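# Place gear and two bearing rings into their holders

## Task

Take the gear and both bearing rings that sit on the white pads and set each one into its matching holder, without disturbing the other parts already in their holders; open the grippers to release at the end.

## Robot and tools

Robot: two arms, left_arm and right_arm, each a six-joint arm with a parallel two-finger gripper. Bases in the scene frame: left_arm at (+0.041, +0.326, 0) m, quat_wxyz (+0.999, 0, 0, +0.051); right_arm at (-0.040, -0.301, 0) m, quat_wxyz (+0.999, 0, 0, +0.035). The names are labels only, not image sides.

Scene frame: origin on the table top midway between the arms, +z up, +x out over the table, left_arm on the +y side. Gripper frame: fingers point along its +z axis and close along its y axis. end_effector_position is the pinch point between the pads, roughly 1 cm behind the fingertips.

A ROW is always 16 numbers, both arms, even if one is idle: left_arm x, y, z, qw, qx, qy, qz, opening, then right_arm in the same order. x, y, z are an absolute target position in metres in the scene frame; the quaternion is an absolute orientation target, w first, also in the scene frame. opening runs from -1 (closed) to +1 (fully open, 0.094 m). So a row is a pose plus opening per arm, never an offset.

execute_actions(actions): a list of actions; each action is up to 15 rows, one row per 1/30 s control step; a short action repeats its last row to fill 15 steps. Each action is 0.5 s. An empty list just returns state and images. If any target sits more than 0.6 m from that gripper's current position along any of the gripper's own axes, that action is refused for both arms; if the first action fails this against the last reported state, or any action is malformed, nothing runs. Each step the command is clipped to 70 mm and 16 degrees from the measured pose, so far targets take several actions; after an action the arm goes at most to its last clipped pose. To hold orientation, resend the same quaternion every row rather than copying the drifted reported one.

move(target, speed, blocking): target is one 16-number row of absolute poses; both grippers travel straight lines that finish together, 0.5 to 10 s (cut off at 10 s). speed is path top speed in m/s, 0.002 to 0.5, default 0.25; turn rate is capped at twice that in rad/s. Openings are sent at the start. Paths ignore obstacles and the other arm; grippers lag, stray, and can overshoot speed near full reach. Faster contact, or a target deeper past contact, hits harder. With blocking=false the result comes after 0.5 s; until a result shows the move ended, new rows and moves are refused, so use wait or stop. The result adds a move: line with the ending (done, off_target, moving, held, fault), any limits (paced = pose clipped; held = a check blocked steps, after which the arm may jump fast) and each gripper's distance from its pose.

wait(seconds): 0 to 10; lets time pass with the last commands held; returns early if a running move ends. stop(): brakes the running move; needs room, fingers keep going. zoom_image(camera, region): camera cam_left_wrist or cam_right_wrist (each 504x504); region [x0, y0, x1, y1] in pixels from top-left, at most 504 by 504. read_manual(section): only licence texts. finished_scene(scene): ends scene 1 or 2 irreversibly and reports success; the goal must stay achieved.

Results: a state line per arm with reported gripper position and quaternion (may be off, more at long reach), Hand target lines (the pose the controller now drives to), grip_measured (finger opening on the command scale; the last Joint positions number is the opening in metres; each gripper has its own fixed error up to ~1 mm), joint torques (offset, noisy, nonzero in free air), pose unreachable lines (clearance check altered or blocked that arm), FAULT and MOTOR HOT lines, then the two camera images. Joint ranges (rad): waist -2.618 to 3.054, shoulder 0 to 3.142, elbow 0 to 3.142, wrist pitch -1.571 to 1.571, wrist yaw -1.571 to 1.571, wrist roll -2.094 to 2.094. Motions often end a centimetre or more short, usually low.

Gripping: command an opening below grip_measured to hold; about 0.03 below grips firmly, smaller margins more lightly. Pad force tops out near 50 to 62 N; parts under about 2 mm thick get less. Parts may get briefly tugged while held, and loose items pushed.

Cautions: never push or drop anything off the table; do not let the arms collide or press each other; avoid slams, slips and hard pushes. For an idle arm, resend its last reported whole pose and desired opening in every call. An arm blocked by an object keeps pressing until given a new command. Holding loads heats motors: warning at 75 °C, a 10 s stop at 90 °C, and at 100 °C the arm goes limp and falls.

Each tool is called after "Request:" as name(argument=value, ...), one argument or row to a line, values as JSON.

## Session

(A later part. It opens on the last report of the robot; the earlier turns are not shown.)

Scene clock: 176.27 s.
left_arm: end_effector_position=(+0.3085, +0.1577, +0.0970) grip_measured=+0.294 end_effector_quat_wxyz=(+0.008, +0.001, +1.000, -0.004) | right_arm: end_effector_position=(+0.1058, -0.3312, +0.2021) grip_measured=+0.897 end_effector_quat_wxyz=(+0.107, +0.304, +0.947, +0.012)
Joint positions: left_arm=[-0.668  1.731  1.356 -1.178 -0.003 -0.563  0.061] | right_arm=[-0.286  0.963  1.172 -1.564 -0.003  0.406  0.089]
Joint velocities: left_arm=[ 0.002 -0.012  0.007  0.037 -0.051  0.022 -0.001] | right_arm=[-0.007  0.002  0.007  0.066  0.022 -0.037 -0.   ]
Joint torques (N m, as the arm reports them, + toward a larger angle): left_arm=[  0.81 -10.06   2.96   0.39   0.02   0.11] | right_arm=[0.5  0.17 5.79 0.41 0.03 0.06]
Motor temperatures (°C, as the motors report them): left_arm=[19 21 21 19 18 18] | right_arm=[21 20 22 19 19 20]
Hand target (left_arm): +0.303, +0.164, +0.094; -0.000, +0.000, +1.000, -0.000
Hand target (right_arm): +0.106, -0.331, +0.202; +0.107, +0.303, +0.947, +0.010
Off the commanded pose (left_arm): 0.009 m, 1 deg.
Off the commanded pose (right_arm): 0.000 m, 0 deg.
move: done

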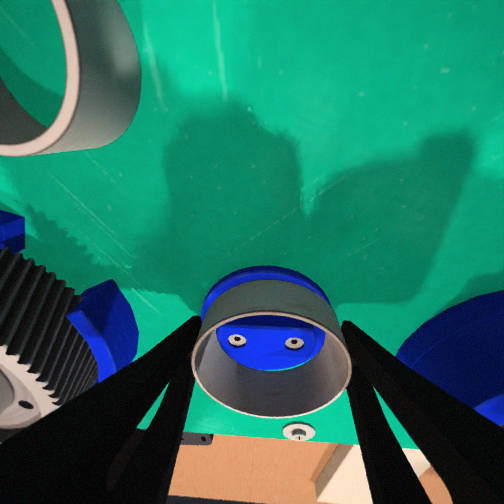

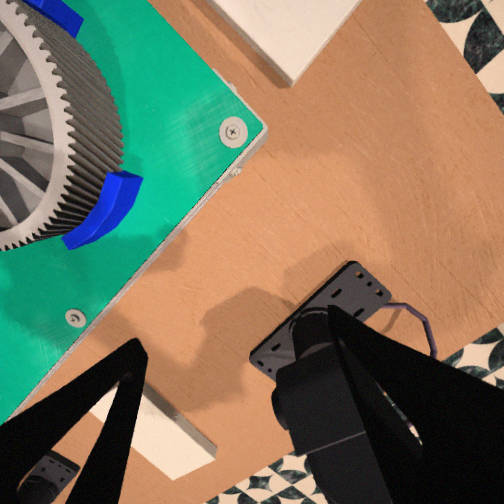

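Request:
move(
  target=[0.297,0.165,0.097,-0.01,0,1,0,0.24,0.106,-0.331,0.202,0.107,0.303,0.947,0.01,0.9],
  speed=0.04,
)

Request:
zoom_image(
  camera="cam_left_wrist",
  region=[160,210,390,440],
)

Scene clock: 179.80 s.
left_arm: end_effector_position=(+0.3039, +0.1585, +0.0969) grip_measured=+0.294 end_effector_quat_wxyz=(-0.002, +0.002, +1.000, -0.003) | right_arm: end_effector_position=(+0.1058, -0.3312, +0.2021) grip_measured=+0.897 end_effector_quat_wxyz=(+0.107, +0.304, +0.947, +0.012)
Joint positions: left_arm=[-0.668  1.731  1.356 -1.195  0.007 -0.563  0.061] | right_arm=[-0.286  0.963  1.172 -1.564 -0.003  0.406  0.089]
Joint velocities: left_arm=[-0.017  0.002 -0.017  0.007 -0.007  0.007 -0.   ] | right_arm=[-0.007 -0.012  0.007  0.037 -0.037  0.007  0.001]
Joint torques (N m, as the arm reports them, + toward a larger angle): left_arm=[  0.75 -10.71   3.17   0.22   0.05   0.09] | right_arm=[0.53 0.15 5.77 0.39 0.02 0.03]
Motor temperatures (°C, as the motors report them): left_arm=[19 21 21 19 18 18] | right_arm=[21 20 22 19 19 20]
Hand target (left_arm): +0.297, +0.165, +0.097; -0.010, +0.000, +1.000, -0.000
Hand target (right_arm): +0.106, -0.331, +0.202; +0.107, +0.303, +0.947, +0.010
Off the commanded pose (left_arm): 0.010 m, 1 deg.
Off the commanded pose (right_arm): 0.000 m, 0 deg.
move: done

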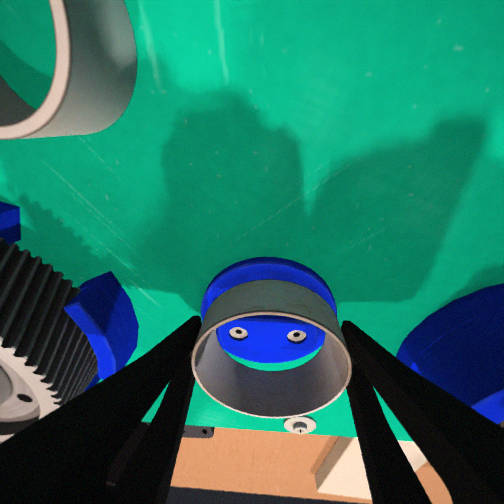

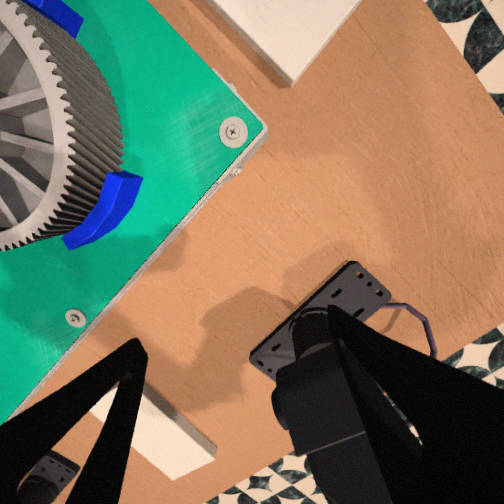

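Region (160, 210, 390, 440) of cam_left_wrist's 504x504 image, scaled by 2.191, with more detail than that image has.

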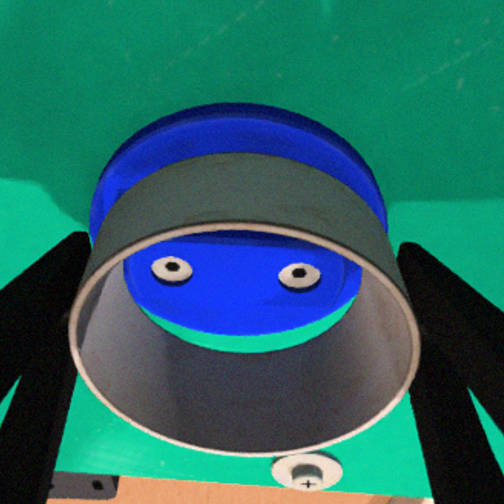

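Request:
move(
  target=[0.301,0.168,0.098,-0.005,0,1,0,0.24,0.106,-0.331,0.202,0.107,0.303,0.947,0.01,0.9],
  speed=0.05,
)

Request:
zoom_image(
  camera="cam_left_wrist",
  region=[160,210,390,440],
)

Scene clock: 180.73 s.
left_arm: end_effector_position=(+0.3053, +0.1610, +0.0969) grip_measured=+0.294 end_effector_quat_wxyz=(-0.002, +0.001, +1.000, -0.003) | right_arm: end_effector_position=(+0.1058, -0.3312, +0.2021) grip_measured=+0.897 end_effector_quat_wxyz=(+0.107, +0.304, +0.947, +0.012)
Joint positions: left_arm=[-0.659  1.731  1.356 -1.196  0.008 -0.554  0.061] | right_arm=[-0.286  0.963  1.172 -1.564 -0.003  0.406  0.089]
Joint velocities: left_arm=[ 0.002  0.017  0.012  0.037  0.007 -0.007 -0.   ] | right_arm=[-0.007  0.002 -0.002 -0.007  0.022 -0.051  0.002]
Joint torques (N m, as the arm reports them, + toward a larger angle): left_arm=[  0.92 -10.84   3.36   0.29  -0.01   0.09] | right_arm=[0.54 0.12 5.77 0.4  0.05 0.03]
Motor temperatures (°C, as the motors report them): left_arm=[19 21 21 19 18 18] | right_arm=[21 20 22 19 19 20]
Hand target (left_arm): +0.301, +0.168, +0.098; -0.005, +0.000, +1.000, +0.000
Hand target (right_arm): +0.106, -0.331, +0.202; +0.107, +0.303, +0.947, +0.010
Off the commanded pose (left_arm): 0.008 m, 1 deg.
Off the commanded pose (right_arm): 0.000 m, 0 deg.
move: done

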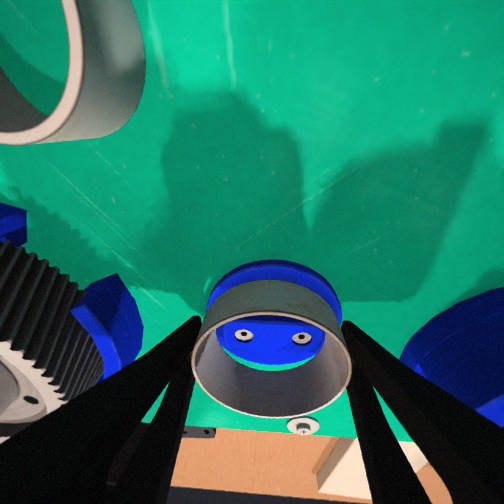

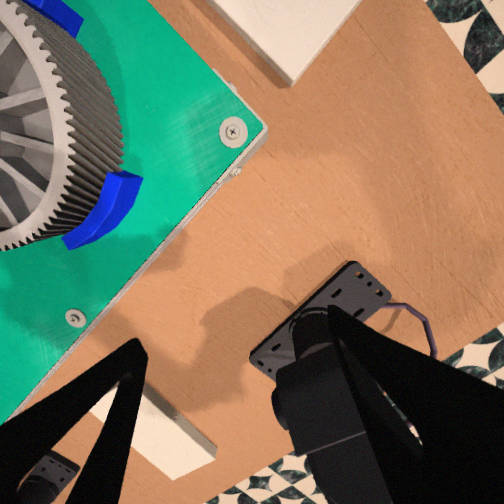

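Region (160, 210, 390, 440) of cam_left_wrist's 504x504 image, scaled by 2.191, with more detail than that image has.

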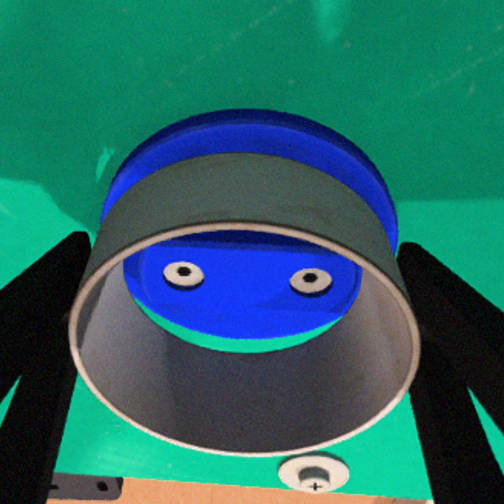

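Centred. Descend.

Request:
move(
  target=[0.303,0.163,0.08,-0.005,0,1,0,0.24,0.106,-0.331,0.202,0.107,0.303,0.947,0.01,0.9],
  speed=0.02,
)

Request:
zoom_image(
  camera="cam_left_wrist",
  region=[160,210,390,440],
)

Scene clock: 182.03 s.
left_arm: end_effector_position=(+0.3010, +0.1601, +0.0850) grip_measured=+0.294 end_effector_quat_wxyz=(-0.012, +0.002, +1.000, -0.007) | right_arm: end_effector_position=(+0.1058, -0.3312, +0.2021) grip_measured=+0.897 end_effector_quat_wxyz=(+0.107, +0.304, +0.947, +0.012)
Joint positions: left_arm=[-0.659  1.737  1.315 -1.161  0.025 -0.553  0.061] | right_arm=[-0.286  0.963  1.172 -1.564 -0.003  0.406  0.089]
Joint velocities: left_arm=[ 0.002  0.002 -0.002  0.037  0.022 -0.037 -0.   ] | right_arm=[-0.007 -0.012  0.017 -0.081 -0.081  0.007 -0.   ]
Joint torques (N m, as the arm reports them, + toward a larger angle): left_arm=[-0.01 -8.77  3.33  0.66 -0.18  0.  ] | right_arm=[0.54 0.08 5.77 0.4  0.05 0.04]
Motor temperatures (°C, as the motors report them): left_arm=[19 21 21 19 18 18] | right_arm=[21 20 22 19 19 20]
Hand target (left_arm): +0.303, +0.163, +0.080; -0.005, +0.000, +1.000, -0.000
Hand target (right_arm): +0.106, -0.331, +0.202; +0.107, +0.303, +0.947, +0.010
Off the commanded pose (left_arm): 0.006 m, 1 deg.
Off the commanded pose (right_arm): 0.000 m, 0 deg.
move: done

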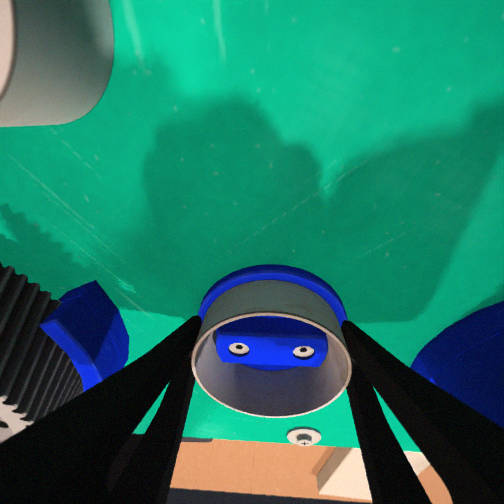

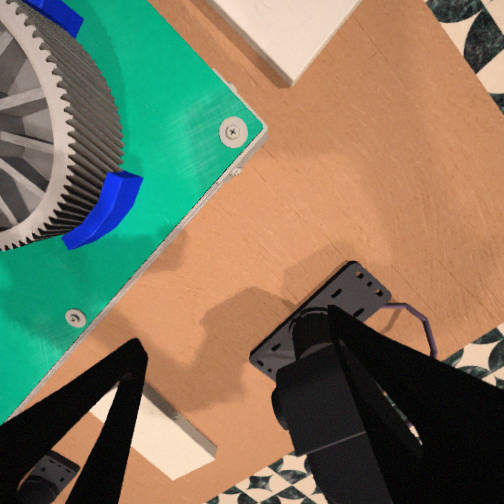

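Region (160, 210, 390, 440) of cam_left_wrist's 504x504 image, scaled by 2.191, with more detail than that image has.

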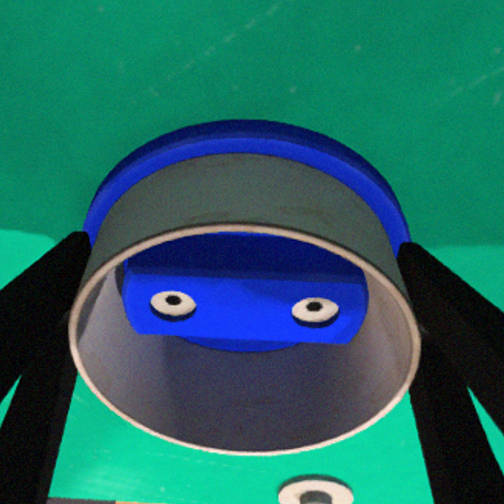

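Seated. Release and lift.

Request:
move(
  target=[0.301,0.160,0.085,-0.01,0,1,0,0.6,0.106,-0.331,0.202,0.107,0.303,0.947,0.01,0.9],
  speed=0.05,
)

Request:
move(
  target=[0.296,0.163,0.16,0.02,0,1,0,0.6,0.106,-0.331,0.202,0.107,0.303,0.947,0.01,0.9],
  speed=0.12,
)

Scene clock: 183.07 s.
left_arm: end_effector_position=(+0.3011, +0.1603, +0.0850) grip_measured=+0.598 end_effector_quat_wxyz=(-0.012, -0.001, +1.000, -0.007) | right_arm: end_effector_position=(+0.1058, -0.3312, +0.2021) grip_measured=+0.897 end_effector_quat_wxyz=(+0.107, +0.304, +0.947, +0.012)
Joint positions: left_arm=[-0.659  1.737  1.315 -1.161  0.024 -0.558  0.075] | right_arm=[-0.286  0.963  1.172 -1.564 -0.003  0.406  0.089]
Joint velocities: left_arm=[-0.002 -0.002  0.002 -0.007  0.037 -0.066 -0.   ] | right_arm=[-0.002 -0.007 -0.007  0.066  0.081 -0.066 -0.001]
Joint torques (N m, as the arm reports them, + toward a larger angle): left_arm=[-0.74 -8.48  4.9   0.32 -0.11 -0.04] | right_arm=[0.57 0.16 5.75 0.38 0.05 0.06]
Motor temperatures (°C, as the motors report them): left_arm=[19 21 21 19 18 18] | right_arm=[21 20 22 19 19 20]
Hand target (left_arm): +0.301, +0.160, +0.085; -0.010, +0.000, +1.000, -0.000
Hand target (right_arm): +0.106, -0.331, +0.202; +0.107, +0.303, +0.947, +0.010
Off the commanded pose (left_arm): 0.000 m, 1 deg.
Off the commanded pose (right_arm): 0.000 m, 0 deg.
move: done

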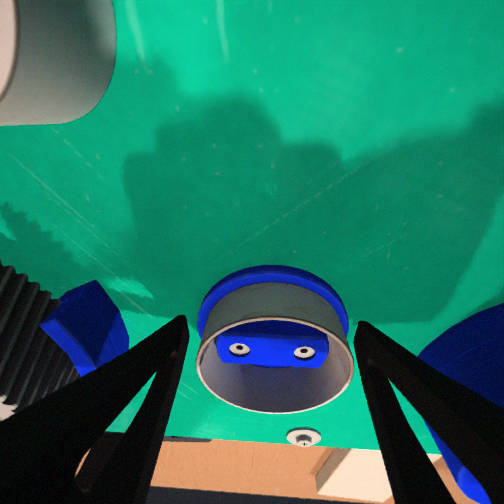

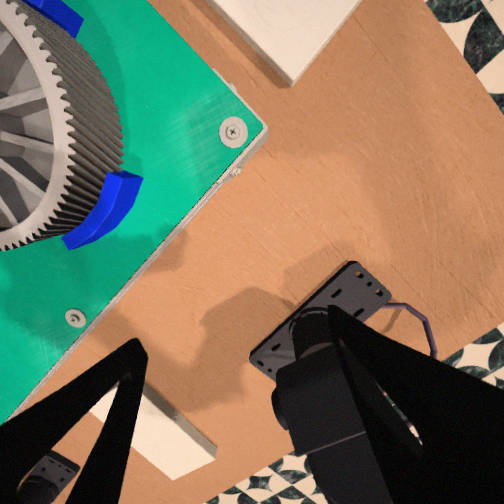

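Scene clock: 184.30 s.
left_arm: end_effector_position=(+0.2918, +0.1668, +0.1458) grip_measured=+0.598 end_effector_quat_wxyz=(-0.001, -0.002, +1.000, +0.005) | right_arm: end_effector_position=(+0.1058, -0.3312, +0.2021) grip_measured=+0.897 end_effector_quat_wxyz=(+0.107, +0.304, +0.947, +0.012)
Joint positions: left_arm=[-0.676  1.674  1.486 -1.389 -0.009 -0.578  0.075] | right_arm=[-0.286  0.963  1.172 -1.564 -0.003  0.406  0.089]
Joint velocities: left_arm=[-0.012 -0.017 -0.002 -0.037 -0.051  0.037 -0.   ] | right_arm=[-0.007 -0.007 -0.002  0.022  0.037  0.007  0.   ]
Joint torques (N m, as the arm reports them, + toward a larger angle): left_arm=[-0.99 -9.87  7.1   0.25 -0.14 -0.04] | right_arm=[0.57 0.14 5.76 0.41 0.03 0.04]
Motor temperatures (°C, as the motors report them): left_arm=[19 21 21 19 18 18] | right_arm=[21 20 22 19 19 20]
Hand target (left_arm): +0.295, +0.164, +0.160; +0.020, -0.000, +1.000, +0.000
Hand target (right_arm): +0.106, -0.331, +0.202; +0.107, +0.303, +0.947, +0.010
Off the commanded pose (left_arm): 0.015 m, 2 deg.
Off the commanded pose (right_arm): 0.000 m, 0 deg.
move: off_target (left_arm)

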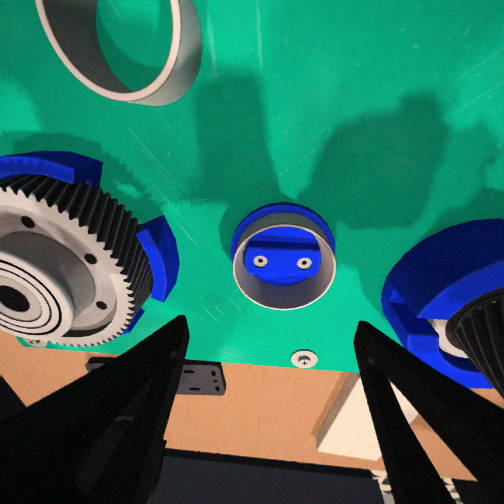

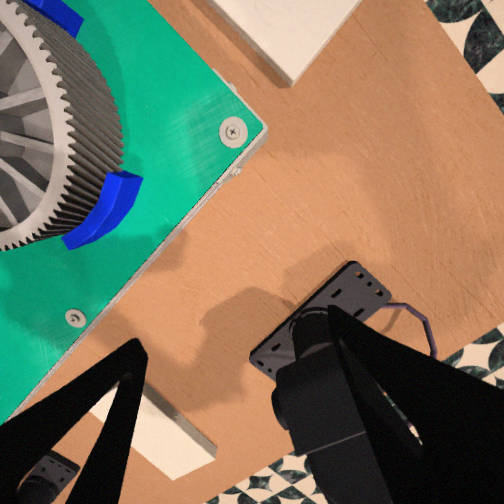

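Request:
finished_scene(
  scene=2,
)

The scene is finished: the task was done.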